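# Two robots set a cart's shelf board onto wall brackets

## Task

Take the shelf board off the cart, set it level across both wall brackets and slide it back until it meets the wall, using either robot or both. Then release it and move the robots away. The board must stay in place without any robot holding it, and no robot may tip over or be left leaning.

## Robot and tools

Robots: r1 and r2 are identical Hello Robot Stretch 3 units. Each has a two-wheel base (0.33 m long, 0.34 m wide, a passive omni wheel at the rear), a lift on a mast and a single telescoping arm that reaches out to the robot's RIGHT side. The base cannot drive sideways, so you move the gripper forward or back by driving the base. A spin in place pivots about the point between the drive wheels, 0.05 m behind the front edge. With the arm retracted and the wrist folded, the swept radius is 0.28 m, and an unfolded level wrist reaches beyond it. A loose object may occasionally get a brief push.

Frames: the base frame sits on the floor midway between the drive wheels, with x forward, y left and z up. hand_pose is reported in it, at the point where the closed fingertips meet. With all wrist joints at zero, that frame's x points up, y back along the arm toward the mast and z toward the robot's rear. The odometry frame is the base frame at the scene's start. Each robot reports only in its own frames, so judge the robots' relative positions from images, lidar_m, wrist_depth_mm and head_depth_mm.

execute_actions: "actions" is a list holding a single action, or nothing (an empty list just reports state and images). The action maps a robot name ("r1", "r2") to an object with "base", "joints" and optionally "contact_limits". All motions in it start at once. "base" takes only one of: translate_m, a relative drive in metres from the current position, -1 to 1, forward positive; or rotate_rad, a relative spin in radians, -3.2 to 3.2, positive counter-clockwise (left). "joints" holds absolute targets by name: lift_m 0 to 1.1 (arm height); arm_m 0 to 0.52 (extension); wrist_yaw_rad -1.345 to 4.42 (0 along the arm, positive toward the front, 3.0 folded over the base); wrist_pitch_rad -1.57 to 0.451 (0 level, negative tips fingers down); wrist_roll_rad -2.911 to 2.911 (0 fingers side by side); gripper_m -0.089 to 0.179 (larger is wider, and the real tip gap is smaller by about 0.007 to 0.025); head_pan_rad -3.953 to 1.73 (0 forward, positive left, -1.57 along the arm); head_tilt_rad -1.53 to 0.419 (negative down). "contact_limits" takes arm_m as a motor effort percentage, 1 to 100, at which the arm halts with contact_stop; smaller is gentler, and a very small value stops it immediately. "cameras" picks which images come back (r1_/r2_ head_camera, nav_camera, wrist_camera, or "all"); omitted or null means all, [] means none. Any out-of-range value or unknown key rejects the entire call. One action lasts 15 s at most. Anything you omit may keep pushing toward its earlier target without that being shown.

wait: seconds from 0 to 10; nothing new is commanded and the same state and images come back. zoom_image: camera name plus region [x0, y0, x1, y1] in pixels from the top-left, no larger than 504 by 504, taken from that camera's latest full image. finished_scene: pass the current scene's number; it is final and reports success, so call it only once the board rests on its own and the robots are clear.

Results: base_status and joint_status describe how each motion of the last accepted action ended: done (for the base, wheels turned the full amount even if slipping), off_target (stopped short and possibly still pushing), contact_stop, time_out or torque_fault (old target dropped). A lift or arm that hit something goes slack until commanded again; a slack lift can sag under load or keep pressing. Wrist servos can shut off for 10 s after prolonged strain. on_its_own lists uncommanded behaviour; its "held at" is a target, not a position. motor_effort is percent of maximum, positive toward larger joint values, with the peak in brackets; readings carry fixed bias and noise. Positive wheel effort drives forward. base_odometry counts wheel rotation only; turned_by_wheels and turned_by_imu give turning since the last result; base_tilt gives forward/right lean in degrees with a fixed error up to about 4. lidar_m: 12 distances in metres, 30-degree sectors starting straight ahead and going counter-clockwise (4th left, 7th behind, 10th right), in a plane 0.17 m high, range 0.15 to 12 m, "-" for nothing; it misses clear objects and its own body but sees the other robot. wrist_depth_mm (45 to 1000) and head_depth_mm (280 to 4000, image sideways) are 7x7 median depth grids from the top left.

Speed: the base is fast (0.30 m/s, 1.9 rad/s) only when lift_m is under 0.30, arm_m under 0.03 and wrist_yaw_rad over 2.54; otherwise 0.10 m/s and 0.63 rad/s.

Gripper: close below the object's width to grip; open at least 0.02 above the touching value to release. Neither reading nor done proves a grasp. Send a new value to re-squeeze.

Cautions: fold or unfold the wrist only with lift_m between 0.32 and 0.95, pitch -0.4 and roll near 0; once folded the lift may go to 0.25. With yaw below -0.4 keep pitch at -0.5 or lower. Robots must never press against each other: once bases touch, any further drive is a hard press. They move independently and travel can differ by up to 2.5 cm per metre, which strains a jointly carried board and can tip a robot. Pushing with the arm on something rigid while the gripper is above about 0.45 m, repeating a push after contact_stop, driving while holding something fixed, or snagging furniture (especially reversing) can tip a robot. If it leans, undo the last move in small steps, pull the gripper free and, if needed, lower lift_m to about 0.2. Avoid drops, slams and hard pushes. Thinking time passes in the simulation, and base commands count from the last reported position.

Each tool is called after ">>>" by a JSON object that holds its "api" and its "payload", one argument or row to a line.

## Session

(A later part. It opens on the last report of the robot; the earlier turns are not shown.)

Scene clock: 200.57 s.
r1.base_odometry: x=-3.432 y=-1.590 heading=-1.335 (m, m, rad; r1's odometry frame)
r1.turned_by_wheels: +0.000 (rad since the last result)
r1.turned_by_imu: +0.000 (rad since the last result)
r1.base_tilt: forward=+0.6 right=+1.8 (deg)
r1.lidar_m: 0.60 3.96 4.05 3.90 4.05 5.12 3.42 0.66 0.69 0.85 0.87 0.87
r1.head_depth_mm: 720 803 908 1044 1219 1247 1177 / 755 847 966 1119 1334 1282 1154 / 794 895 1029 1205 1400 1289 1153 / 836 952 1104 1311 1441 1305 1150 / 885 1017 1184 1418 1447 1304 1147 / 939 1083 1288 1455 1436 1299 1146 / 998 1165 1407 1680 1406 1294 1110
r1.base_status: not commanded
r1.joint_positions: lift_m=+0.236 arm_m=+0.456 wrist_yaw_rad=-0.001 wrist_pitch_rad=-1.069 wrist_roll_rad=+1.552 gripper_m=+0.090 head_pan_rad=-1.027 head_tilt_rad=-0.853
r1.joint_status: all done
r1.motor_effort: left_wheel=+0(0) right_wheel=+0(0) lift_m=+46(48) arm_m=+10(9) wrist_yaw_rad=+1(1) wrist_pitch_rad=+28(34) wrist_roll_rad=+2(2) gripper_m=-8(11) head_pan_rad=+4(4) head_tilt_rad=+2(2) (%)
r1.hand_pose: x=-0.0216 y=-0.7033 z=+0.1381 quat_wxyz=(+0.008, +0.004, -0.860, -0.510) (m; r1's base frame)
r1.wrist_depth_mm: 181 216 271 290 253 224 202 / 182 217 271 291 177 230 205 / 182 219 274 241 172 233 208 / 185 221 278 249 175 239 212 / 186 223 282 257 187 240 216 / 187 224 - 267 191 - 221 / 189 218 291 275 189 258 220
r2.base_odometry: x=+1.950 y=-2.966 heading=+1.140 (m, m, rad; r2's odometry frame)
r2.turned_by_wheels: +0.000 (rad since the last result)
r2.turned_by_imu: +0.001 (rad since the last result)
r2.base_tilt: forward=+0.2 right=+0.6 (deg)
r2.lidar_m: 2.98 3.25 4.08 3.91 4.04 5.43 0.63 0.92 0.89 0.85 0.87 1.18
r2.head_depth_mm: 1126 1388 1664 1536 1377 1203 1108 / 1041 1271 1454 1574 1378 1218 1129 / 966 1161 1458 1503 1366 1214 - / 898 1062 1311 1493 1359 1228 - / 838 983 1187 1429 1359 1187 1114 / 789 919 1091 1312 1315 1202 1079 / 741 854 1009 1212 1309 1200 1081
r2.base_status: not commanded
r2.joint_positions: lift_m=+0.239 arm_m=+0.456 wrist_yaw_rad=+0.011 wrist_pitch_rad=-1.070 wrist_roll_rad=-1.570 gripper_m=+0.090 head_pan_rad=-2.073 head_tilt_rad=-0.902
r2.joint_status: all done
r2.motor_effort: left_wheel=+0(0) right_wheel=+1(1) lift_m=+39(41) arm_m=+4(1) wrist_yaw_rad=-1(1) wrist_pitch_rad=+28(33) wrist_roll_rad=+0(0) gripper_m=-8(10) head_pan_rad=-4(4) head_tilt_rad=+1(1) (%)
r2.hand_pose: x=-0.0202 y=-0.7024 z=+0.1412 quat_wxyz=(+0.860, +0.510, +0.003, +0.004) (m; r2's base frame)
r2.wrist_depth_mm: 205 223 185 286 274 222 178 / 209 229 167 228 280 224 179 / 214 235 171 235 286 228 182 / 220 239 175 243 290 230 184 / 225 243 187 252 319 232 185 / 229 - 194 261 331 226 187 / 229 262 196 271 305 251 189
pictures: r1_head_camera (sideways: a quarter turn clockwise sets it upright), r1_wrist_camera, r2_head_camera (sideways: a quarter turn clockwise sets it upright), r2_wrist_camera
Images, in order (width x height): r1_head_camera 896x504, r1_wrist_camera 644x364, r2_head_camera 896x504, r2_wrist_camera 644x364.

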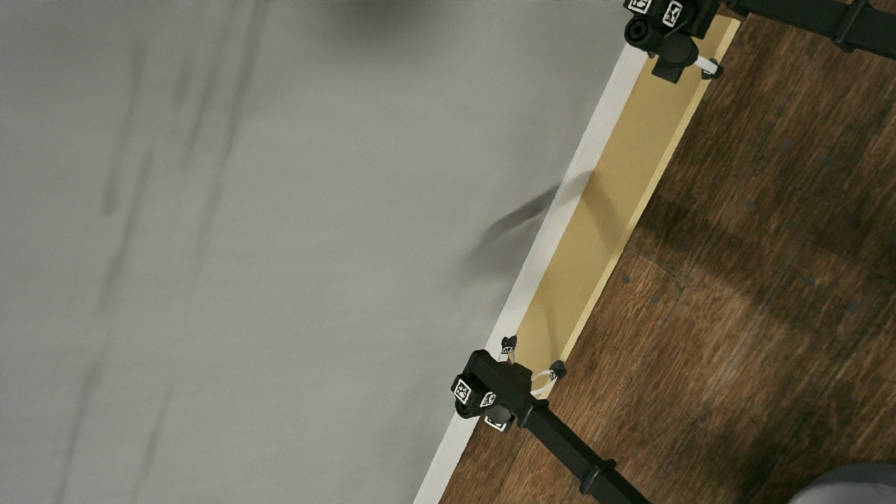

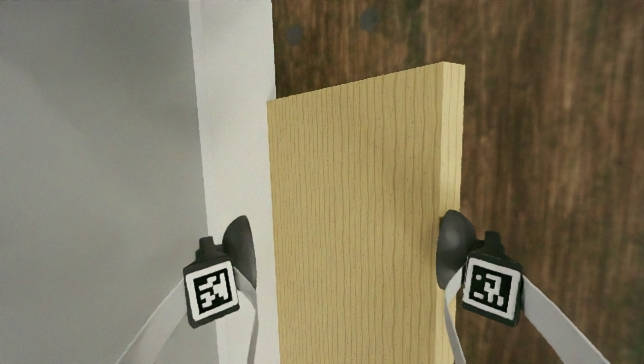

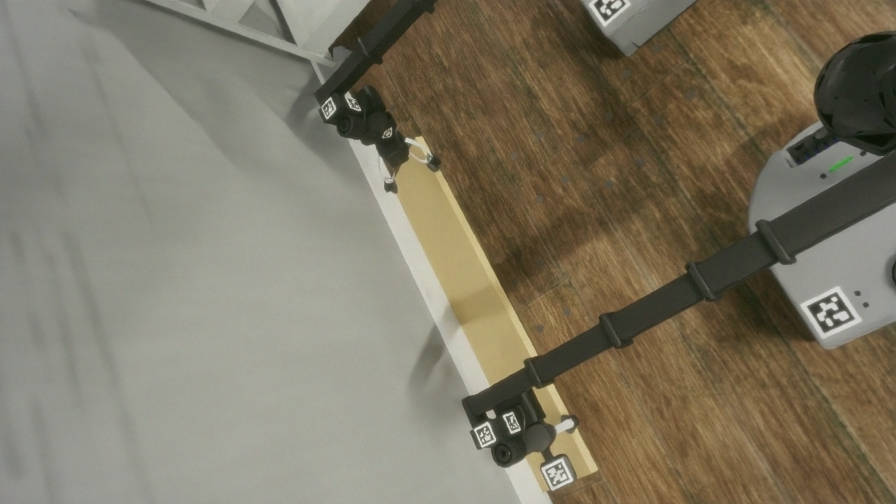

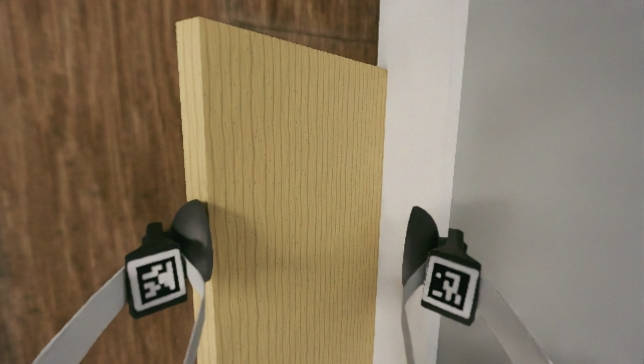

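>>> {"api": "execute_actions", "payload": {
  "actions": [
    {"r1": {"joints": {"lift_m": 0.262, "arm_m": 0.469}}, "r2": {"joints": {"lift_m": 0.265, "arm_m": 0.468}}}
  ],
  "cameras": ["r1_wrist_camera", "r2_wrist_camera", "r1_head_camera"]
}}

Scene clock: 201.67 s.
r1.base_odometry: x=-3.432 y=-1.590 heading=-1.335 (m, m, rad; r1's odometry frame)
r1.turned_by_wheels: +0.000 (rad since the last result)
r1.turned_by_imu: +0.000 (rad since the last result)
r1.base_tilt: forward=+0.8 right=+1.8 (deg)
r1.lidar_m: 0.60 3.95 4.04 3.89 4.04 5.12 3.42 0.66 0.69 0.85 0.88 0.90
r1.head_depth_mm: 720 803 908 1044 1214 1256 1177 / 755 846 965 1121 1335 1285 1151 / 793 896 1030 1210 1398 1308 1152 / 839 950 1104 1308 1449 1308 1151 / 885 1014 1185 1407 1465 1308 1152 / 936 1084 1286 1387 1468 1300 1146 / 1000 1170 1404 1687 1405 1294 1109
r1.base_status: not commanded
r1.joint_positions: lift_m=+0.262 arm_m=+0.468 wrist_yaw_rad=-0.001 wrist_pitch_rad=-1.067 wrist_roll_rad=+1.552 gripper_m=+0.090 head_pan_rad=-1.027 head_tilt_rad=-0.853
r1.joint_status: all done
r1.motor_effort: left_wheel=+0(0) right_wheel=+0(0) lift_m=+45(46) arm_m=+10(10) wrist_yaw_rad=+1(1) wrist_pitch_rad=+27(30) wrist_roll_rad=+2(2) gripper_m=-8(10) head_pan_rad=+3(4) head_tilt_rad=+2(1) (%)
r1.hand_pose: x=-0.0216 y=-0.7158 z=+0.1644 quat_wxyz=(+0.008, +0.004, -0.861, -0.509) (m; r1's base frame)
r1.wrist_depth_mm: 170 204 264 312 279 247 220 / 172 206 269 315 181 250 224 / 172 207 274 276 174 256 228 / 174 209 277 286 178 260 234 / 175 210 280 296 191 263 236 / 176 211 - 307 195 - 242 / 178 207 288 318 192 280 241
r2.base_odometry: x=+1.950 y=-2.966 heading=+1.140 (m, m, rad; r2's odometry frame)
r2.turned_by_wheels: +0.000 (rad since the last result)
r2.turned_by_imu: +0.000 (rad since the last result)
r2.base_tilt: forward=+0.0 right=+0.4 (deg)
r2.lidar_m: 2.99 3.26 4.09 3.90 4.03 5.41 0.63 0.94 0.88 0.85 0.87 1.17
r2.head_depth_mm: 1135 1390 1644 1552 1374 1203 1111 / 1044 1269 1448 1569 1376 1217 1125 / 964 1158 1436 1508 1377 1213 - / 896 1063 1311 1493 1356 1228 - / 840 986 1188 1426 1386 1192 1112 / 789 913 1092 1299 1324 1197 1082 / 743 855 1007 1190 1323 1195 1082
r2.base_status: not commanded
r2.joint_positions: lift_m=+0.265 arm_m=+0.468 wrist_yaw_rad=+0.011 wrist_pitch_rad=-1.068 wrist_roll_rad=-1.570 gripper_m=+0.090 head_pan_rad=-2.073 head_tilt_rad=-0.902
r2.joint_status: all done
r2.motor_effort: left_wheel=+0(0) right_wheel=+0(0) lift_m=+38(43) arm_m=+4(4) wrist_yaw_rad=-1(1) wrist_pitch_rad=+27(30) wrist_roll_rad=+0(0) gripper_m=-7(8) head_pan_rad=-4(3) head_tilt_rad=+1(1) (%)
r2.hand_pose: x=-0.0202 y=-0.7150 z=+0.1675 quat_wxyz=(+0.861, +0.509, +0.003, +0.004) (m; r2's base frame)
r2.wrist_depth_mm: 225 246 262 313 262 208 167 / 230 250 169 259 270 212 169 / 235 258 172 266 276 213 171 / 241 264 177 277 280 216 173 / 245 266 190 288 297 219 175 / 252 - 196 299 310 215 177 / 251 286 200 310 306 235 178
pictures: r1_head_camera (sideways: a quarter turn clockwise sets it upright), r1_wrist_camera, r2_wrist_camera
Images, in order (width x height): r1_head_camera 896x504, r1_wrist_camera 644x364, r2_wrist_camera 644x364.

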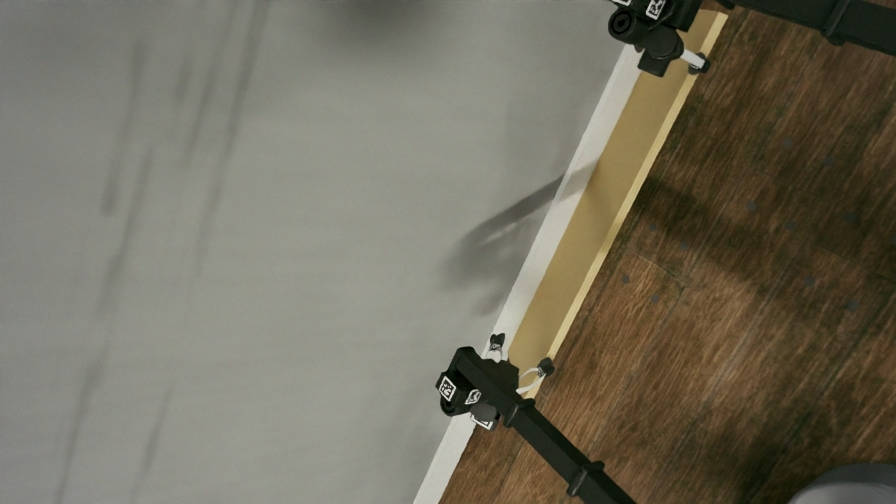

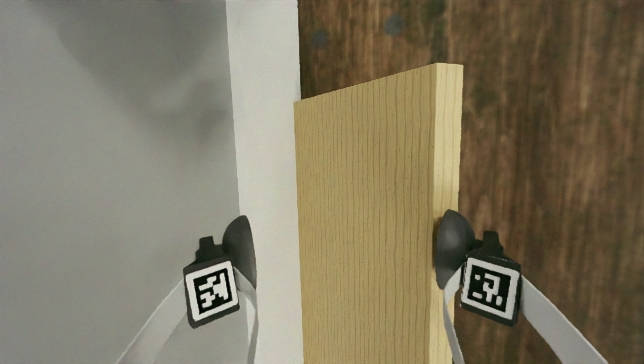

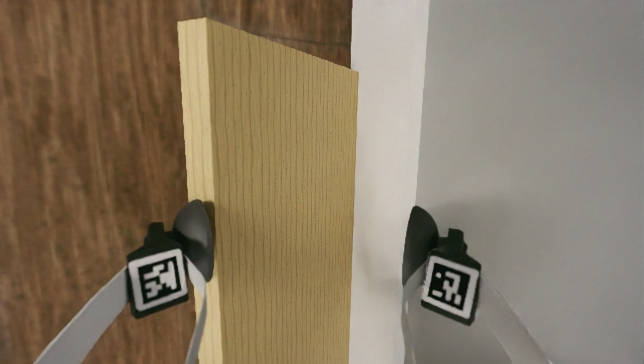

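>>> {"api": "execute_actions", "payload": {
  "actions": [
    {"r1": {"joints": {"lift_m": 0.285, "arm_m": 0.485}}, "r2": {"joints": {"lift_m": 0.288, "arm_m": 0.484}}}
  ],
  "cameras": ["r1_wrist_camera", "r2_wrist_camera", "r1_head_camera"]
}}

Scene clock: 202.70 s.
r1.base_odometry: x=-3.432 y=-1.590 heading=-1.335 (m, m, rad; r1's odometry frame)
r1.turned_by_wheels: +0.000 (rad since the last result)
r1.turned_by_imu: +0.000 (rad since the last result)
r1.base_tilt: forward=+0.7 right=+1.7 (deg)
r1.lidar_m: 0.60 3.97 4.05 3.89 4.04 5.05 3.42 0.66 0.69 0.85 0.88 1.20
r1.head_depth_mm: 720 803 909 1046 1197 1269 1176 / 757 848 964 1125 1328 1284 1154 / 795 897 1031 1204 1396 1305 1150 / 836 953 1106 1313 1448 1309 1149 / 883 1015 1189 1421 1468 1299 1148 / 938 1085 1285 1228 1469 1299 1145 / 1001 1169 1406 1687 1430 1302 1104
r1.base_status: not commanded
r1.joint_positions: lift_m=+0.285 arm_m=+0.484 wrist_yaw_rad=-0.001 wrist_pitch_rad=-1.064 wrist_roll_rad=+1.552 gripper_m=+0.090 head_pan_rad=-1.027 head_tilt_rad=-0.853
r1.joint_status: all done
r1.motor_effort: left_wheel=+0(0) right_wheel=+0(1) lift_m=+43(46) arm_m=+10(9) wrist_yaw_rad=+1(1) wrist_pitch_rad=+26(27) wrist_roll_rad=+2(1) gripper_m=-7(8) head_pan_rad=+3(4) head_tilt_rad=+2(2) (%)
r1.hand_pose: x=-0.0216 y=-0.7324 z=+0.1877 quat_wxyz=(+0.008, +0.004, -0.862, -0.508) (m; r1's base frame)
r1.wrist_depth_mm: 157 187 247 324 301 266 238 / 158 189 251 325 186 271 242 / 160 191 254 302 176 275 246 / 160 191 257 314 179 281 251 / 161 194 260 320 196 283 255 / 163 195 - 324 201 - 262 / 164 189 264 327 205 301 260
r2.base_odometry: x=+1.950 y=-2.966 heading=+1.140 (m, m, rad; r2's odometry frame)
r2.turned_by_wheels: +0.000 (rad since the last result)
r2.turned_by_imu: +0.000 (rad since the last result)
r2.base_tilt: forward=+0.1 right=+0.5 (deg)
r2.lidar_m: 2.97 3.26 4.08 3.90 4.04 5.42 0.63 0.96 0.89 0.85 0.87 1.17
r2.head_depth_mm: 1134 1390 1620 1581 1375 1201 1112 / 1036 1271 1427 1574 1379 1222 1128 / 965 1155 1428 1526 1377 1209 - / 894 1067 1313 1496 1366 1236 - / 839 985 1195 1431 1390 1193 1116 / 789 918 1088 1307 1331 1198 1085 / 744 855 1006 1188 1300 1196 1082
r2.base_status: not commanded
r2.joint_positions: lift_m=+0.288 arm_m=+0.484 wrist_yaw_rad=+0.011 wrist_pitch_rad=-1.065 wrist_roll_rad=-1.570 gripper_m=+0.090 head_pan_rad=-2.073 head_tilt_rad=-0.902
r2.joint_status: all done
r2.motor_effort: left_wheel=+1(1) right_wheel=+0(0) lift_m=+37(39) arm_m=+5(4) wrist_yaw_rad=-1(1) wrist_pitch_rad=+26(27) wrist_roll_rad=+0(0) gripper_m=-7(7) head_pan_rad=-4(3) head_tilt_rad=+1(1) (%)
r2.hand_pose: x=-0.0202 y=-0.7316 z=+0.1908 quat_wxyz=(+0.861, +0.508, +0.003, +0.004) (m; r2's base frame)
r2.wrist_depth_mm: 241 265 284 325 255 193 155 / 247 273 169 297 259 194 156 / 251 277 174 301 260 197 157 / 259 284 178 306 268 200 159 / 264 286 194 313 293 201 161 / 270 - 198 324 303 196 163 / 269 314 204 335 281 216 164
pictures: r1_head_camera (sideways: a quarter turn clockwise sets it upright), r1_wrist_camera, r2_wrist_camera
Images, in order (width x height): r1_head_camera 896x504, r1_wrist_camera 644x364, r2_wrist_camera 644x364.

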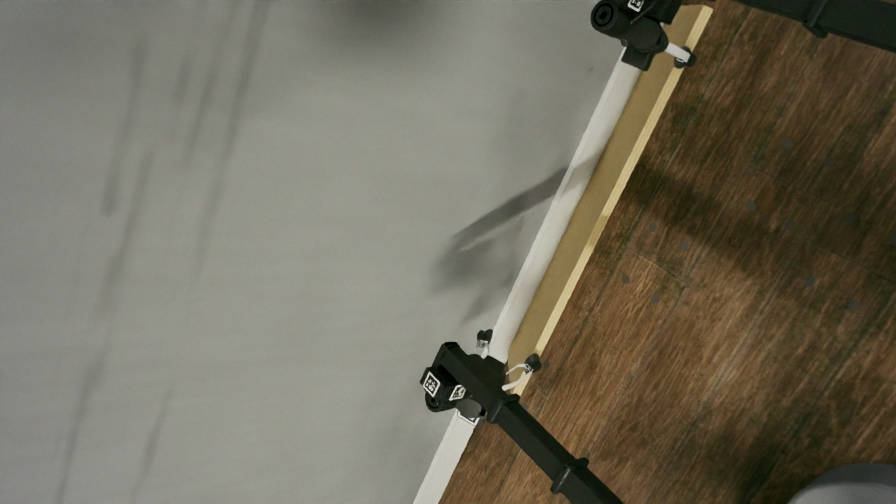

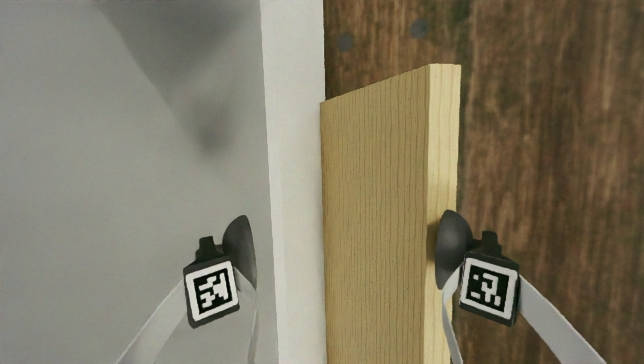

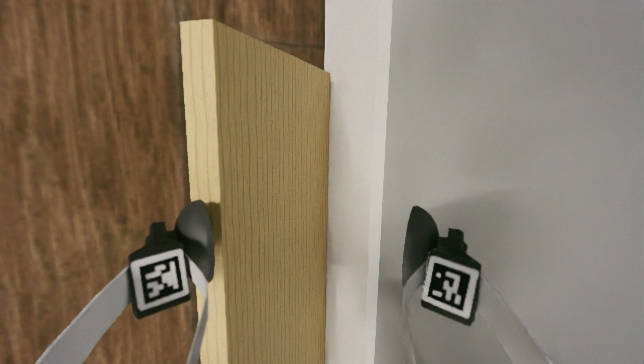

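>>> {"api": "execute_actions", "payload": {
  "actions": [
    {"r1": {"joints": {"lift_m": 0.305, "arm_m": 0.505}}, "r2": {"joints": {"lift_m": 0.308, "arm_m": 0.504}}}
  ],
  "cameras": ["r1_wrist_camera", "r2_wrist_camera", "r1_head_camera", "r2_head_camera"]
}}

Scene clock: 204.30 s.
r1.base_odometry: x=-3.432 y=-1.590 heading=-1.335 (m, m, rad; r1's odometry frame)
r1.turned_by_wheels: +0.000 (rad since the last result)
r1.turned_by_imu: +0.000 (rad since the last result)
r1.base_tilt: forward=+0.8 right=+1.6 (deg)
r1.lidar_m: 0.60 3.95 4.05 3.90 4.05 5.07 3.43 0.66 0.69 0.71 0.73 1.00
r1.head_depth_mm: 721 803 907 1043 1197 1289 1175 / 755 847 963 1122 1325 1312 1154 / 795 896 1030 1211 1412 1306 1155 / 836 950 1102 1314 1469 1305 1150 / 885 1016 1189 1389 1483 1306 1148 / 940 1082 1288 1154 1505 1307 1146 / 1002 1169 1409 1691 1408 1297 1108
r1.base_status: not commanded
r1.joint_positions: lift_m=+0.305 arm_m=+0.504 wrist_yaw_rad=-0.001 wrist_pitch_rad=-1.058 wrist_roll_rad=+1.552 gripper_m=+0.090 head_pan_rad=-1.027 head_tilt_rad=-0.853
r1.joint_status: all done
r1.motor_effort: left_wheel=-1(0) right_wheel=+1(1) lift_m=+40(44) arm_m=+10(9) wrist_yaw_rad=+2(1) wrist_pitch_rad=+24(26) wrist_roll_rad=+2(2) gripper_m=-6(7) head_pan_rad=+4(4) head_tilt_rad=+3(1) (%)
r1.hand_pose: x=-0.0216 y=-0.7538 z=+0.2085 quat_wxyz=(+0.008, +0.004, -0.863, -0.505) (m; r1's base frame)
r1.wrist_depth_mm: 139 166 220 299 319 282 251 / 141 167 221 303 194 287 258 / 142 169 224 299 176 291 261 / 142 170 227 308 198 301 267 / 144 172 229 316 203 302 270 / 145 173 - 323 209 299 277 / 145 168 235 334 211 320 277
r2.base_odometry: x=+1.950 y=-2.966 heading=+1.140 (m, m, rad; r2's odometry frame)
r2.turned_by_wheels: +0.000 (rad since the last result)
r2.turned_by_imu: +0.000 (rad since the last result)
r2.base_tilt: forward=+0.2 right=+0.5 (deg)
r2.lidar_m: 2.99 3.27 4.06 3.91 4.02 5.44 0.63 1.03 0.74 0.71 0.87 1.17
r2.head_depth_mm: 1135 1388 1619 1579 1378 1205 1129 / 1043 1277 1428 1581 1369 1217 1126 / 967 1157 1404 1538 1364 1214 - / 896 1065 1308 1506 1367 1235 - / 840 984 1190 1455 1382 1186 1114 / 789 914 1091 1313 1331 1202 1084 / 743 857 1006 1153 1333 1201 1078
r2.base_status: not commanded
r2.joint_positions: lift_m=+0.308 arm_m=+0.503 wrist_yaw_rad=+0.011 wrist_pitch_rad=-1.057 wrist_roll_rad=-1.570 gripper_m=+0.090 head_pan_rad=-2.073 head_tilt_rad=-0.902
r2.joint_status: all done
r2.motor_effort: left_wheel=+1(1) right_wheel=-1(1) lift_m=+35(43) arm_m=+5(2) wrist_yaw_rad=-1(1) wrist_pitch_rad=+23(26) wrist_roll_rad=+0(0) gripper_m=-6(7) head_pan_rad=-4(4) head_tilt_rad=+1(1) (%)
r2.hand_pose: x=-0.0202 y=-0.7534 z=+0.2117 quat_wxyz=(+0.863, +0.505, +0.003, +0.004) (m; r2's base frame)
r2.wrist_depth_mm: 258 283 303 301 223 170 137 / 264 289 171 293 228 173 138 / 269 294 174 299 232 175 140 / 275 301 196 308 236 178 141 / 280 304 199 314 260 179 143 / 287 - 201 327 270 175 144 / 287 328 206 333 249 192 146
pictures: r1_head_camera (sideways: a quarter turn clockwise sets it upright), r1_wrist_camera, r2_head_camera (sideways: a quarter turn clockwise sets it upright), r2_wrist_camera
Images, in order (width x height): r1_head_camera 896x504, r1_wrist_camera 644x364, r2_head_camera 896x504, r2_wrist_camera 644x364.

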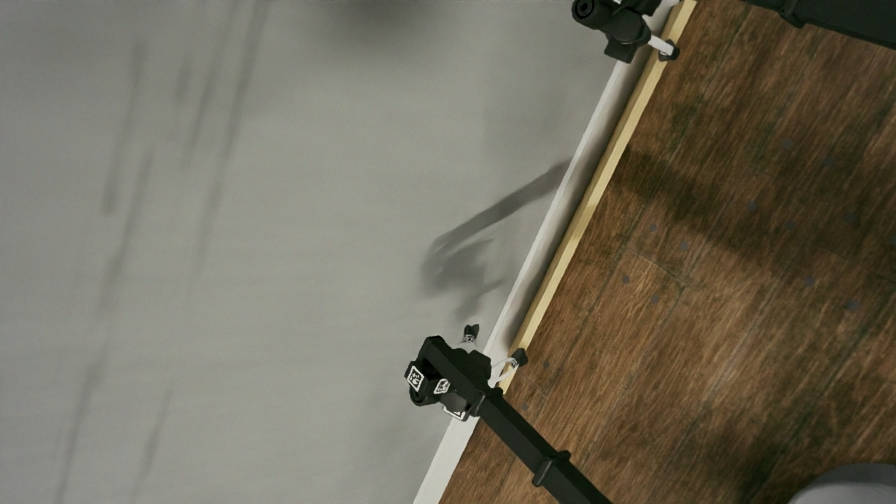

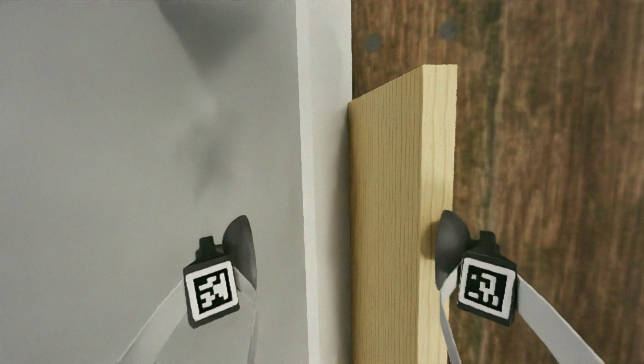

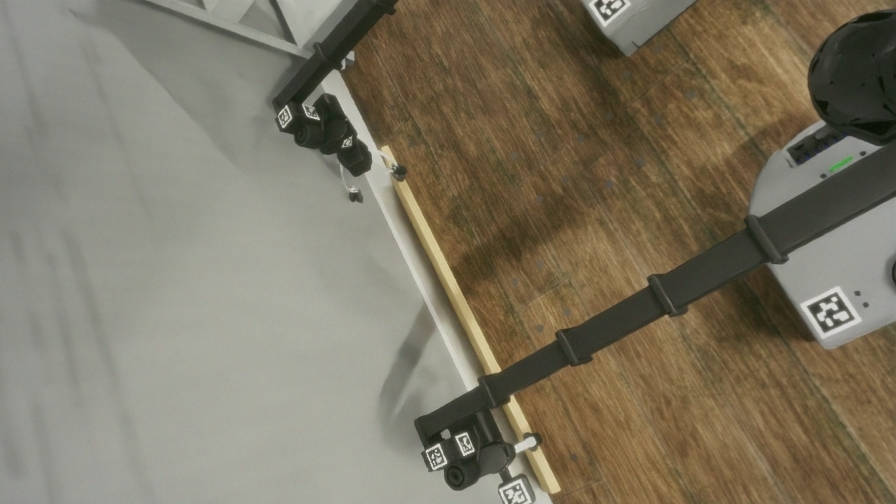

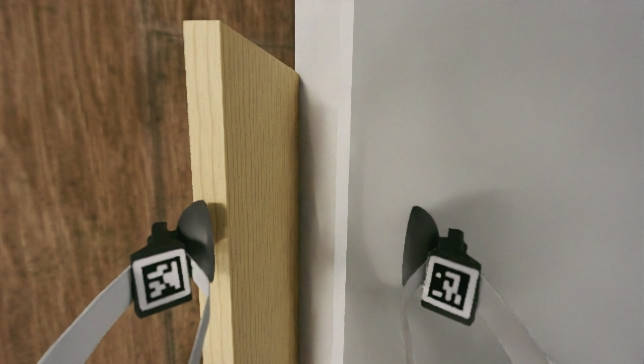

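>>> {"api": "execute_actions", "payload": {
  "actions": [
    {"r2": {"joints": {"wrist_pitch_rad": -0.955}}}
  ],
  "cameras": []
}}

>>> {"api": "execute_actions", "payload": {
  "actions": [
    {"r1": {"joints": {"arm_m": 0.488}}}
  ],
  "cameras": ["r1_wrist_camera", "r2_wrist_camera", "r1_head_camera", "r2_head_camera"]
}}

Scene clock: 205.23 s.
r1.base_odometry: x=-3.432 y=-1.590 heading=-1.335 (m, m, rad; r1's odometry frame)
r1.turned_by_wheels: +0.000 (rad since the last result)
r1.turned_by_imu: +0.000 (rad since the last result)
r1.base_tilt: forward=+0.8 right=+1.7 (deg)
r1.lidar_m: 0.60 3.97 4.06 3.90 4.03 5.09 3.41 0.66 0.69 0.71 0.73 1.00
r1.head_depth_mm: 721 802 908 1043 1200 1290 1178 / 757 848 966 1124 1325 1311 1153 / 794 897 1031 1209 1415 1308 1148 / 839 951 1101 1312 1468 1314 1151 / 881 1016 1191 1394 1477 1298 1143 / 938 1085 1284 1157 1502 1299 1147 / 1000 1168 1404 1686 1406 1298 1107
r1.base_status: not commanded
r1.joint_positions: lift_m=+0.305 arm_m=+0.504 wrist_yaw_rad=-0.001 wrist_pitch_rad=-1.058 wrist_roll_rad=+1.552 gripper_m=+0.090 head_pan_rad=-1.027 head_tilt_rad=-0.853
r1.joint_status: not commanded
r1.motor_effort: left_wheel=+0(1) right_wheel=+1(1) lift_m=+39(40) arm_m=+10(10) wrist_yaw_rad=+1(1) wrist_pitch_rad=+24(24) wrist_roll_rad=+2(2) gripper_m=-6(6) head_pan_rad=+4(4) head_tilt_rad=+2(3) (%)
r1.hand_pose: x=-0.0216 y=-0.7538 z=+0.2085 quat_wxyz=(+0.008, +0.004, -0.863, -0.505) (m; r1's base frame)
r1.wrist_depth_mm: 139 166 220 299 321 282 252 / 140 167 221 303 194 287 257 / 142 169 224 299 176 292 261 / 142 170 227 308 198 301 268 / 144 172 228 320 203 300 270 / 144 173 - 325 210 298 276 / 145 168 235 334 211 322 276
r2.base_odometry: x=+1.950 y=-2.966 heading=+1.140 (m, m, rad; r2's odometry frame)
r2.turned_by_wheels: +0.000 (rad since the last result)
r2.turned_by_imu: +0.000 (rad since the last result)
r2.base_tilt: forward=+0.2 right=+0.5 (deg)
r2.lidar_m: 2.99 3.27 4.06 3.90 4.03 5.38 0.63 1.03 0.74 0.71 0.87 1.17
r2.head_depth_mm: 1136 1382 1634 1585 1381 1205 1126 / 1042 1269 1433 1579 1370 1209 1130 / 965 1157 1401 1544 1375 1216 - / 897 1063 1306 1504 1365 1233 - / 840 984 1188 1442 1384 1193 1116 / 790 913 1090 1319 1333 1199 1079 / 741 853 1006 1162 1327 1200 1080
r2.base_status: not commanded
r2.joint_positions: lift_m=+0.308 arm_m=+0.503 wrist_yaw_rad=+0.011 wrist_pitch_rad=-1.043 wrist_roll_rad=-1.570 gripper_m=+0.090 head_pan_rad=-2.073 head_tilt_rad=-0.902
r2.joint_status: wrist_pitch_rad off_target (ended at -1.043, target -0.955)
r2.on_its_own: wrist_pitch_rad is at rest, and its effort (+35) is outside its rest range (-20 to +32)
r2.motor_effort: left_wheel=+2(2) right_wheel=-1(1) lift_m=+32(34) arm_m=+5(4) wrist_yaw_rad=-1(2) wrist_pitch_rad=+35(36) wrist_roll_rad=+0(0) gripper_m=-8(8) head_pan_rad=-3(3) head_tilt_rad=+1(1) (%)
r2.hand_pose: x=-0.0201 y=-0.7566 z=+0.2133 quat_wxyz=(+0.867, +0.499, +0.003, +0.004) (m; r2's base frame)
r2.wrist_depth_mm: 260 280 313 293 219 167 135 / 263 287 180 299 224 169 136 / 270 296 183 308 227 173 138 / 273 304 186 314 232 174 139 / 281 301 210 324 253 176 141 / 284 - 214 330 263 172 142 / 287 328 217 340 244 189 144
pictures: none
No camera images: the call's "cameras" was empty. Leave "cameras" out to get every camera's image.

Scene clock: 206.20 s.
r1.base_odometry: x=-3.432 y=-1.590 heading=-1.335 (m, m, rad; r1's odometry frame)
r1.turned_by_wheels: +0.000 (rad since the last result)
r1.turned_by_imu: +0.000 (rad since the last result)
r1.base_tilt: forward=+0.6 right=+1.7 (deg)
r1.lidar_m: 0.60 3.95 4.05 3.90 4.02 5.08 3.42 0.66 0.69 0.71 0.73 1.00
r1.head_depth_mm: 721 804 906 1046 1195 1287 1175 / 756 846 966 1118 1312 1307 1155 / 797 894 1031 1206 1419 1315 1148 / 838 953 1103 1314 1474 1302 1152 / 882 1015 1187 1395 1471 1304 1148 / 940 1087 1290 1149 1497 1303 1150 / 1000 1168 1405 1694 1407 1296 1109
r1.base_status: not commanded
r1.joint_positions: lift_m=+0.305 arm_m=+0.488 wrist_yaw_rad=-0.001 wrist_pitch_rad=-1.008 wrist_roll_rad=+1.552 gripper_m=+0.090 head_pan_rad=-1.027 head_tilt_rad=-0.853
r1.joint_status: all done
r1.motor_effort: left_wheel=-1(0) right_wheel=+1(1) lift_m=+40(40) arm_m=-5(10) wrist_yaw_rad=+1(1) wrist_pitch_rad=+4(24) wrist_roll_rad=+2(2) gripper_m=+0(6) head_pan_rad=+4(4) head_tilt_rad=+3(2) (%)
r1.hand_pose: x=-0.0216 y=-0.7493 z=+0.2139 quat_wxyz=(+0.008, +0.004, -0.875, -0.483) (m; r1's base frame)
r1.wrist_depth_mm: 146 171 223 295 325 284 252 / 147 173 225 300 235 288 257 / 148 174 228 306 184 296 260 / 149 176 230 314 188 300 267 / 150 178 233 319 218 303 270 / 151 179 - 327 222 302 276 / 152 175 240 335 228 329 278
r2.base_odometry: x=+1.950 y=-2.966 heading=+1.140 (m, m, rad; r2's odometry frame)
r2.turned_by_wheels: +0.000 (rad since the last result)
r2.turned_by_imu: +0.000 (rad since the last result)
r2.base_tilt: forward=+0.1 right=+0.4 (deg)
r2.lidar_m: 2.98 3.26 4.07 3.90 4.04 5.47 0.63 1.03 0.74 0.71 0.87 1.17
r2.head_depth_mm: 1127 1386 1619 1583 1375 1202 1123 / 1045 1281 1199 1582 1375 1223 1129 / 967 1157 1425 1538 1365 1213 - / 897 1068 1308 1507 1370 1231 - / 840 984 1194 1449 1383 1184 1110 / 790 913 1094 1320 1336 1208 1081 / 741 854 1004 1160 1327 1199 1080
r2.base_status: not commanded
r2.joint_positions: lift_m=+0.308 arm_m=+0.503 wrist_yaw_rad=+0.011 wrist_pitch_rad=-1.043 wrist_roll_rad=-1.570 gripper_m=+0.090 head_pan_rad=-2.073 head_tilt_rad=-0.902
r2.joint_status: not commanded
r2.on_its_own: wrist_pitch_rad is at rest, and its effort (+35) is outside its rest range (-20 to +32)
r2.motor_effort: left_wheel=+2(2) right_wheel=-1(2) lift_m=+31(32) arm_m=+5(5) wrist_yaw_rad=-2(1) wrist_pitch_rad=+35(35) wrist_roll_rad=+0(0) gripper_m=-8(9) head_pan_rad=-4(3) head_tilt_rad=+1(1) (%)
r2.hand_pose: x=-0.0201 y=-0.7567 z=+0.2133 quat_wxyz=(+0.867, +0.499, +0.003, +0.004) (m; r2's base frame)
r2.wrist_depth_mm: 257 280 314 292 219 167 135 / 261 282 185 300 223 170 137 / 268 294 187 308 226 172 138 / 275 303 191 314 231 174 139 / 281 303 215 325 252 176 142 / 286 - 207 332 263 172 143 / 285 330 200 343 244 190 144
pictures: r1_head_camera (sideways: a quarter turn clockwise sets it upright), r1_wrist_camera, r2_head_camera (sideways: a quarter turn clockwise sets it upright), r2_wrist_camera
Images, in order (width x height): r1_head_camera 896x504, r1_wrist_camera 644x364, r2_head_camera 896x504, r2_wrist_camera 644x364.

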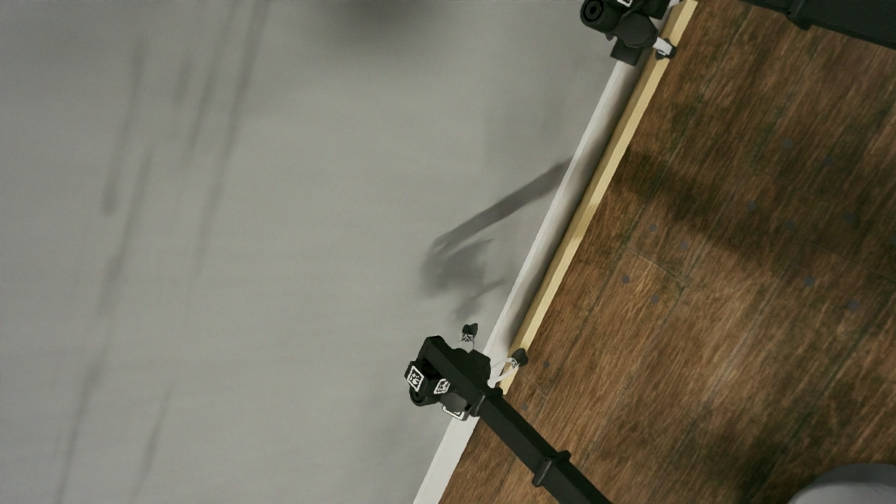

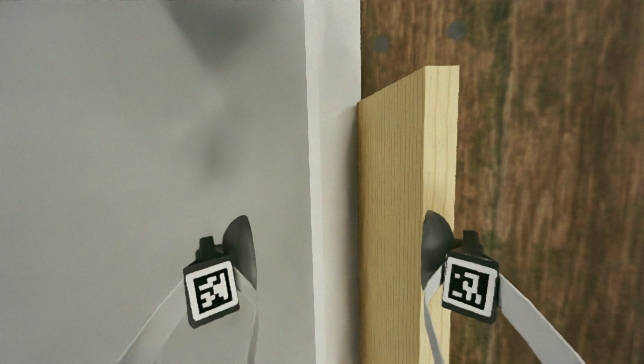

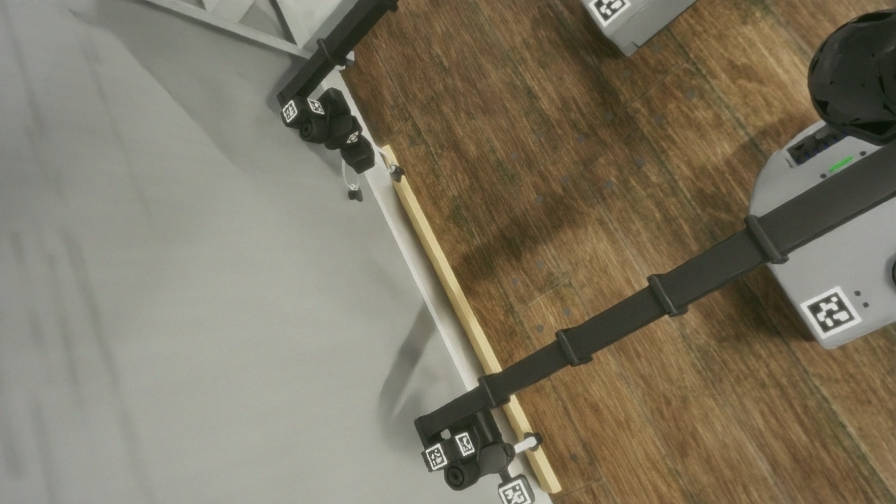

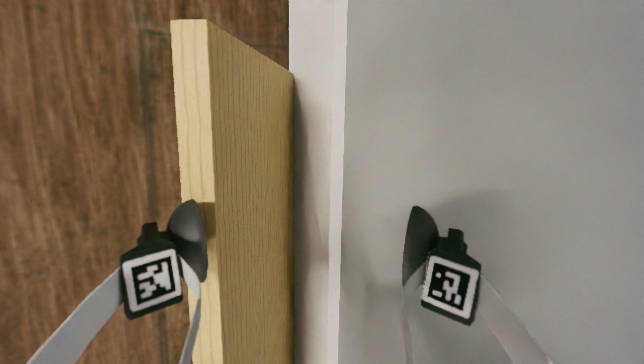

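>>> {"api": "execute_actions", "payload": {
  "actions": [
    {"r1": {"joints": {"lift_m": 0.325, "arm_m": 0.43}}}
  ],
  "cameras": []
}}

>>> {"api": "execute_actions", "payload": {
  "actions": [
    {"r1": {"joints": {"wrist_pitch_rad": -0.91, "gripper_m": 0.12, "arm_m": 0.422, "lift_m": 0.285}}}
  ],
  "cameras": ["r1_wrist_camera", "r2_wrist_camera", "r1_head_camera", "r2_head_camera"]
}}

Scene clock: 207.90 s.
r1.base_odometry: x=-3.432 y=-1.590 heading=-1.335 (m, m, rad; r1's odometry frame)
r1.turned_by_wheels: +0.000 (rad since the last result)
r1.turned_by_imu: +0.000 (rad since the last result)
r1.base_tilt: forward=+0.8 right=+1.8 (deg)
r1.lidar_m: 0.60 3.97 4.06 3.88 4.06 5.09 3.41 0.66 0.69 0.71 0.73 1.00
r1.head_depth_mm: 720 802 908 1046 1209 1290 1176 / 753 846 964 1124 1316 1310 1158 / 795 898 1028 1206 1413 1313 1154 / 835 952 1101 1310 1471 1304 1152 / 884 1017 1191 1392 1474 1302 1147 / 938 1088 1286 1155 1503 1298 1145 / 1000 1171 1406 1688 1409 1297 1108
r1.base_status: not commanded
r1.joint_positions: lift_m=+0.325 arm_m=+0.430 wrist_yaw_rad=-0.001 wrist_pitch_rad=-1.007 wrist_roll_rad=+1.552 gripper_m=+0.090 head_pan_rad=-1.027 head_tilt_rad=-0.853
r1.joint_status: all done
r1.motor_effort: left_wheel=+0(0) right_wheel=+1(1) lift_m=+45(46) arm_m=-5(6) wrist_yaw_rad=+1(1) wrist_pitch_rad=+3(4) wrist_roll_rad=+2(2) gripper_m=+0(1) head_pan_rad=+3(3) head_tilt_rad=+2(2) (%)
r1.hand_pose: x=-0.0216 y=-0.6915 z=+0.2339 quat_wxyz=(+0.008, +0.004, -0.876, -0.483) (m; r1's base frame)
r1.wrist_depth_mm: 189 227 293 376 344 299 265 / 191 227 295 377 353 305 270 / 192 231 301 352 361 311 275 / 193 233 304 361 366 319 279 / 195 235 307 370 386 320 283 / 197 237 - 377 401 318 290 / 198 230 316 383 398 348 292
r2.base_odometry: x=+1.950 y=-2.966 heading=+1.140 (m, m, rad; r2's odometry frame)
r2.turned_by_wheels: +0.000 (rad since the last result)
r2.turned_by_imu: +0.000 (rad since the last result)
r2.base_tilt: forward=+0.2 right=+0.6 (deg)
r2.lidar_m: 2.99 3.27 4.09 3.90 4.03 5.40 0.63 1.03 0.74 0.71 0.87 1.17
r2.head_depth_mm: 1130 1391 1663 1587 1373 1197 1125 / 1042 1274 1403 1578 1370 1218 1128 / 966 1160 1434 1526 1372 1213 - / 897 1066 1311 1508 1359 1237 - / 841 987 1185 1450 1384 1190 1117 / 789 915 1091 1309 1333 1205 1081 / 744 853 1006 1160 1330 1195 1077
r2.base_status: not commanded
r2.joint_positions: lift_m=+0.308 arm_m=+0.503 wrist_yaw_rad=+0.011 wrist_pitch_rad=-1.043 wrist_roll_rad=-1.570 gripper_m=+0.090 head_pan_rad=-2.073 head_tilt_rad=-0.902
r2.joint_status: not commanded
r2.on_its_own: wrist_pitch_rad is at rest, and its effort (+35) is outside its rest range (-20 to +32)
r2.motor_effort: left_wheel=+2(2) right_wheel=-1(1) lift_m=+32(31) arm_m=+5(5) wrist_yaw_rad=-2(1) wrist_pitch_rad=+35(35) wrist_roll_rad=+0(0) gripper_m=-9(9) head_pan_rad=-4(4) head_tilt_rad=+1(1) (%)
r2.hand_pose: x=-0.0201 y=-0.7567 z=+0.2133 quat_wxyz=(+0.867, +0.499, +0.003, +0.004) (m; r2's base frame)
r2.wrist_depth_mm: 257 281 314 292 219 168 135 / 261 285 185 304 222 170 137 / 268 293 187 306 227 172 138 / 275 302 191 315 230 174 140 / 280 302 214 322 255 177 140 / 286 - 208 330 263 172 143 / 287 327 200 343 243 189 144
pictures: none
No camera images: the call's "cameras" was empty. Leave "cameras" out to get every camera's image.

Scene clock: 209.07 s.
r1.base_odometry: x=-3.432 y=-1.590 heading=-1.335 (m, m, rad; r1's odometry frame)
r1.turned_by_wheels: +0.000 (rad since the last result)
r1.turned_by_imu: +0.000 (rad since the last result)
r1.base_tilt: forward=+0.8 right=+1.8 (deg)
r1.lidar_m: 0.60 3.98 4.06 3.89 4.05 5.12 3.42 0.66 0.69 0.71 0.73 1.00
r1.head_depth_mm: 720 804 907 1045 1222 1266 1177 / 755 846 965 1118 1313 1299 1155 / 793 895 1030 1212 1414 1309 1152 / 837 950 1103 1314 1470 1305 1146 / 884 1018 1190 1390 1479 1303 1152 / 941 1086 1283 1154 1502 1293 1147 / 1001 1172 1406 1688 1403 1297 1105
r1.base_status: not commanded
r1.joint_positions: lift_m=+0.285 arm_m=+0.422 wrist_yaw_rad=-0.001 wrist_pitch_rad=-0.919 wrist_roll_rad=+1.552 gripper_m=+0.120 head_pan_rad=-1.027 head_tilt_rad=-0.853
r1.joint_status: all done
r1.motor_effort: left_wheel=+0(0) right_wheel=+1(1) lift_m=+33(41) arm_m=-4(5) wrist_yaw_rad=+1(1) wrist_pitch_rad=+4(4) wrist_roll_rad=+1(2) gripper_m=+1(82) head_pan_rad=+3(3) head_tilt_rad=+2(2) (%)
r1.hand_pose: x=-0.0217 y=-0.7032 z=+0.2053 quat_wxyz=(+0.009, +0.004, -0.896, -0.444) (m; r1's base frame)
r1.wrist_depth_mm: 186 216 273 348 319 274 238 / 186 218 276 334 323 281 242 / 187 220 278 331 327 283 246 / 189 223 283 334 331 289 251 / 190 226 298 340 342 286 255 / 192 216 302 348 349 - 257 / 195 238 295 360 359 306 256
r2.base_odometry: x=+1.950 y=-2.966 heading=+1.140 (m, m, rad; r2's odometry frame)
r2.turned_by_wheels: +0.000 (rad since the last result)
r2.turned_by_imu: +0.000 (rad since the last result)
r2.base_tilt: forward=+0.1 right=+0.4 (deg)
r2.lidar_m: 2.98 3.27 4.08 3.89 4.03 5.43 0.63 0.93 0.74 0.71 0.87 1.17
r2.head_depth_mm: 1129 1396 1628 1582 1382 1201 1132 / 1041 1274 1481 1577 1376 1217 1125 / 964 1159 1444 1539 1370 1218 - / 896 1065 1314 1503 1364 1230 - / 840 985 1189 1451 1387 1187 1113 / 789 917 1093 1312 1334 1205 1079 / 744 855 1006 1161 1320 1195 1077
r2.base_status: not commanded
r2.joint_positions: lift_m=+0.308 arm_m=+0.503 wrist_yaw_rad=+0.011 wrist_pitch_rad=-1.043 wrist_roll_rad=-1.570 gripper_m=+0.090 head_pan_rad=-2.073 head_tilt_rad=-0.902
r2.joint_status: not commanded
r2.on_its_own: wrist_pitch_rad is at rest, and its effort (+35) is outside its rest range (-20 to +32)
r2.motor_effort: left_wheel=+2(2) right_wheel=-1(1) lift_m=+31(32) arm_m=+5(5) wrist_yaw_rad=-2(1) wrist_pitch_rad=+35(35) wrist_roll_rad=+0(0) gripper_m=-8(9) head_pan_rad=-3(4) head_tilt_rad=+1(1) (%)
r2.hand_pose: x=-0.0201 y=-0.7567 z=+0.2133 quat_wxyz=(+0.867, +0.499, +0.003, +0.004) (m; r2's base frame)
r2.wrist_depth_mm: 257 281 312 292 219 167 135 / 264 286 185 299 225 170 137 / 270 293 187 308 227 172 138 / 274 303 191 316 231 174 140 / 283 301 215 324 254 176 142 / 286 - 207 330 262 172 143 / 286 329 200 343 243 189 144
pictures: r1_head_camera (sideways: a quarter turn clockwise sets it upright), r1_wrist_camera, r2_head_camera (sideways: a quarter turn clockwise sets it upright), r2_wrist_camera
Images, in order (width x height): r1_head_camera 896x504, r1_wrist_camera 644x364, r2_head_camera 896x504, r2_wrist_camera 644x364.

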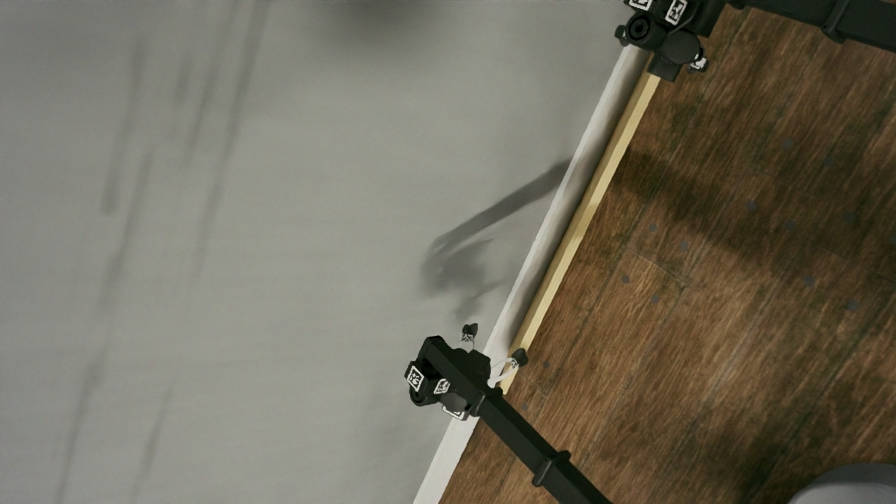

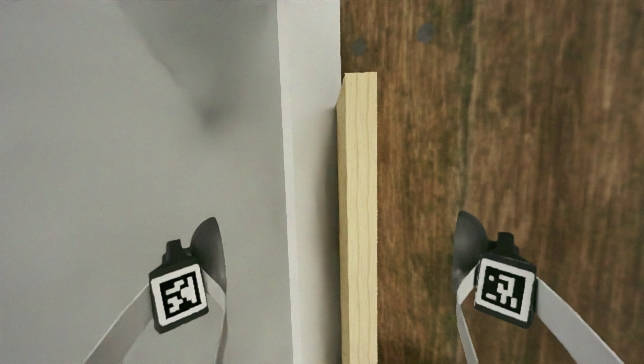

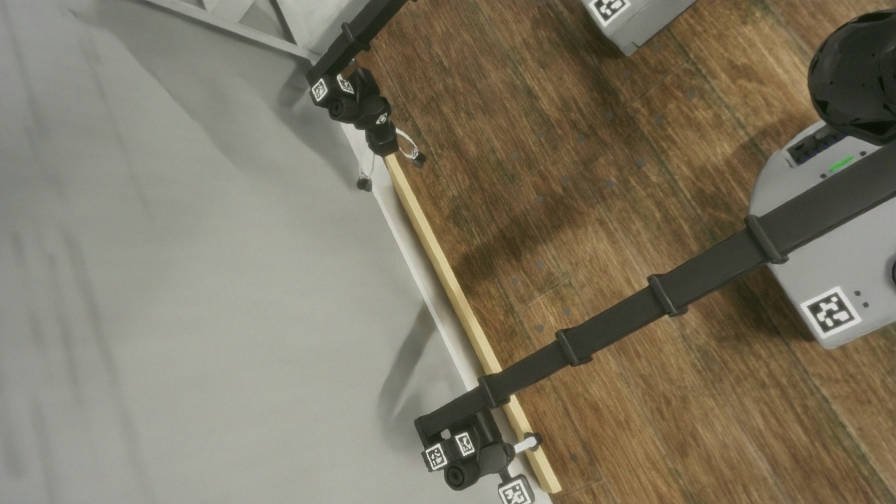

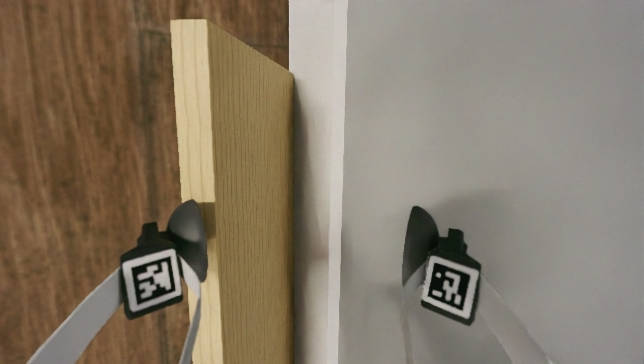

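>>> {"api": "execute_actions", "payload": {
  "actions": [
    {"r1": {"joints": {"arm_m": 0.443, "lift_m": 0.245}}}
  ],
  "cameras": ["r1_wrist_camera", "r2_head_camera"]
}}

Scene clock: 210.67 s.
r1.base_odometry: x=-3.432 y=-1.590 heading=-1.335 (m, m, rad; r1's odometry frame)
r1.turned_by_wheels: +0.000 (rad since the last result)
r1.turned_by_imu: +0.000 (rad since the last result)
r1.base_tilt: forward=+0.7 right=+1.8 (deg)
r1.lidar_m: 0.60 3.96 4.02 3.90 4.04 5.05 3.41 0.66 0.69 0.71 0.73 1.00
r1.head_depth_mm: 720 804 908 1042 1224 1265 1179 / 754 848 966 1123 1311 1294 1157 / 794 898 1028 1210 1414 1310 1152 / 840 948 1103 1310 1470 1299 1147 / 883 1014 1188 1394 1474 1305 1147 / 942 1084 1284 1152 1504 1300 1147 / 1002 1166 1401 1682 1403 1300 1109
r1.base_status: not commanded
r1.joint_positions: lift_m=+0.245 arm_m=+0.443 wrist_yaw_rad=-0.001 wrist_pitch_rad=-0.919 wrist_roll_rad=+1.552 gripper_m=+0.120 head_pan_rad=-1.027 head_tilt_rad=-0.853
r1.joint_status: all done
r1.motor_effort: left_wheel=+0(0) right_wheel=+1(1) lift_m=+33(33) arm_m=+5(8) wrist_yaw_rad=+1(1) wrist_pitch_rad=+4(4) wrist_roll_rad=+2(2) gripper_m=+1(0) head_pan_rad=+3(4) head_tilt_rad=+1(3) (%)
r1.hand_pose: x=-0.0217 y=-0.7238 z=+0.1655 quat_wxyz=(+0.009, +0.004, -0.896, -0.444) (m; r1's base frame)
r1.wrist_depth_mm: 170 197 248 313 281 240 209 / 171 199 252 278 281 244 212 / 173 202 256 282 288 250 216 / 175 203 257 286 295 254 221 / 176 205 273 294 302 252 223 / 178 197 278 309 312 - 226 / 179 217 271 317 315 270 226
r2.base_odometry: x=+1.950 y=-2.966 heading=+1.140 (m, m, rad; r2's odometry frame)
r2.turned_by_wheels: +0.000 (rad since the last result)
r2.turned_by_imu: +0.000 (rad since the last result)
r2.base_tilt: forward=+0.1 right=+0.6 (deg)
r2.lidar_m: 2.99 3.25 4.08 3.91 4.01 5.39 0.63 0.94 0.74 0.71 0.87 1.17
r2.head_depth_mm: 1129 1390 1640 1551 1381 1205 1126 / 1037 1273 1493 1573 1374 1213 1125 / 965 1157 1436 1541 1367 1214 - / 899 1066 1304 1505 1366 1233 - / 838 988 1192 1452 1387 1188 1118 / 787 916 1094 1315 1330 1202 1080 / 744 855 1006 1163 1330 1203 1077
r2.base_status: not commanded
r2.joint_positions: lift_m=+0.308 arm_m=+0.503 wrist_yaw_rad=+0.011 wrist_pitch_rad=-1.043 wrist_roll_rad=-1.570 gripper_m=+0.090 head_pan_rad=-2.073 head_tilt_rad=-0.902
r2.joint_status: not commanded
r2.on_its_own: wrist_pitch_rad is at rest, and its effort (+35) is outside its rest range (-20 to +32)
r2.motor_effort: left_wheel=+2(2) right_wheel=-1(1) lift_m=+32(32) arm_m=+5(4) wrist_yaw_rad=-1(1) wrist_pitch_rad=+35(35) wrist_roll_rad=+0(0) gripper_m=-8(9) head_pan_rad=-4(3) head_tilt_rad=+1(1) (%)
r2.hand_pose: x=-0.0201 y=-0.7567 z=+0.2133 quat_wxyz=(+0.867, +0.499, +0.003, +0.004) (m; r2's base frame)
r2.wrist_depth_mm: 257 279 311 293 220 167 135 / 263 285 184 299 224 169 137 / 268 293 188 303 227 172 138 / 275 303 190 314 232 174 140 / 279 302 215 322 253 176 141 / 286 - 207 331 265 172 143 / 286 330 200 339 245 190 144
pictures: r1_wrist_camera, r2_head_camera (sideways: a quarter turn clockwise sets it upright)
Images, in order (width x height): r1_wrist_camera 644x364, r2_head_camera 896x504.

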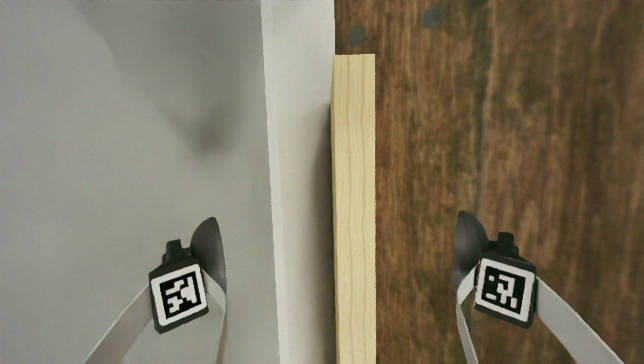

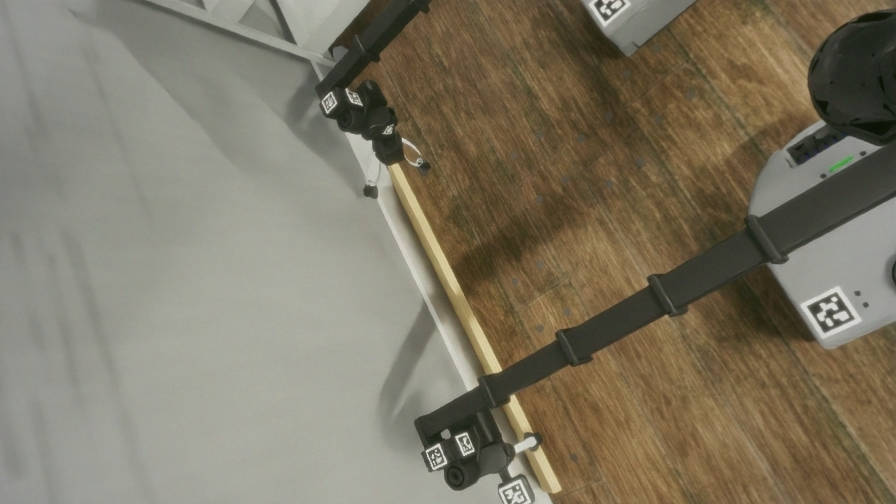

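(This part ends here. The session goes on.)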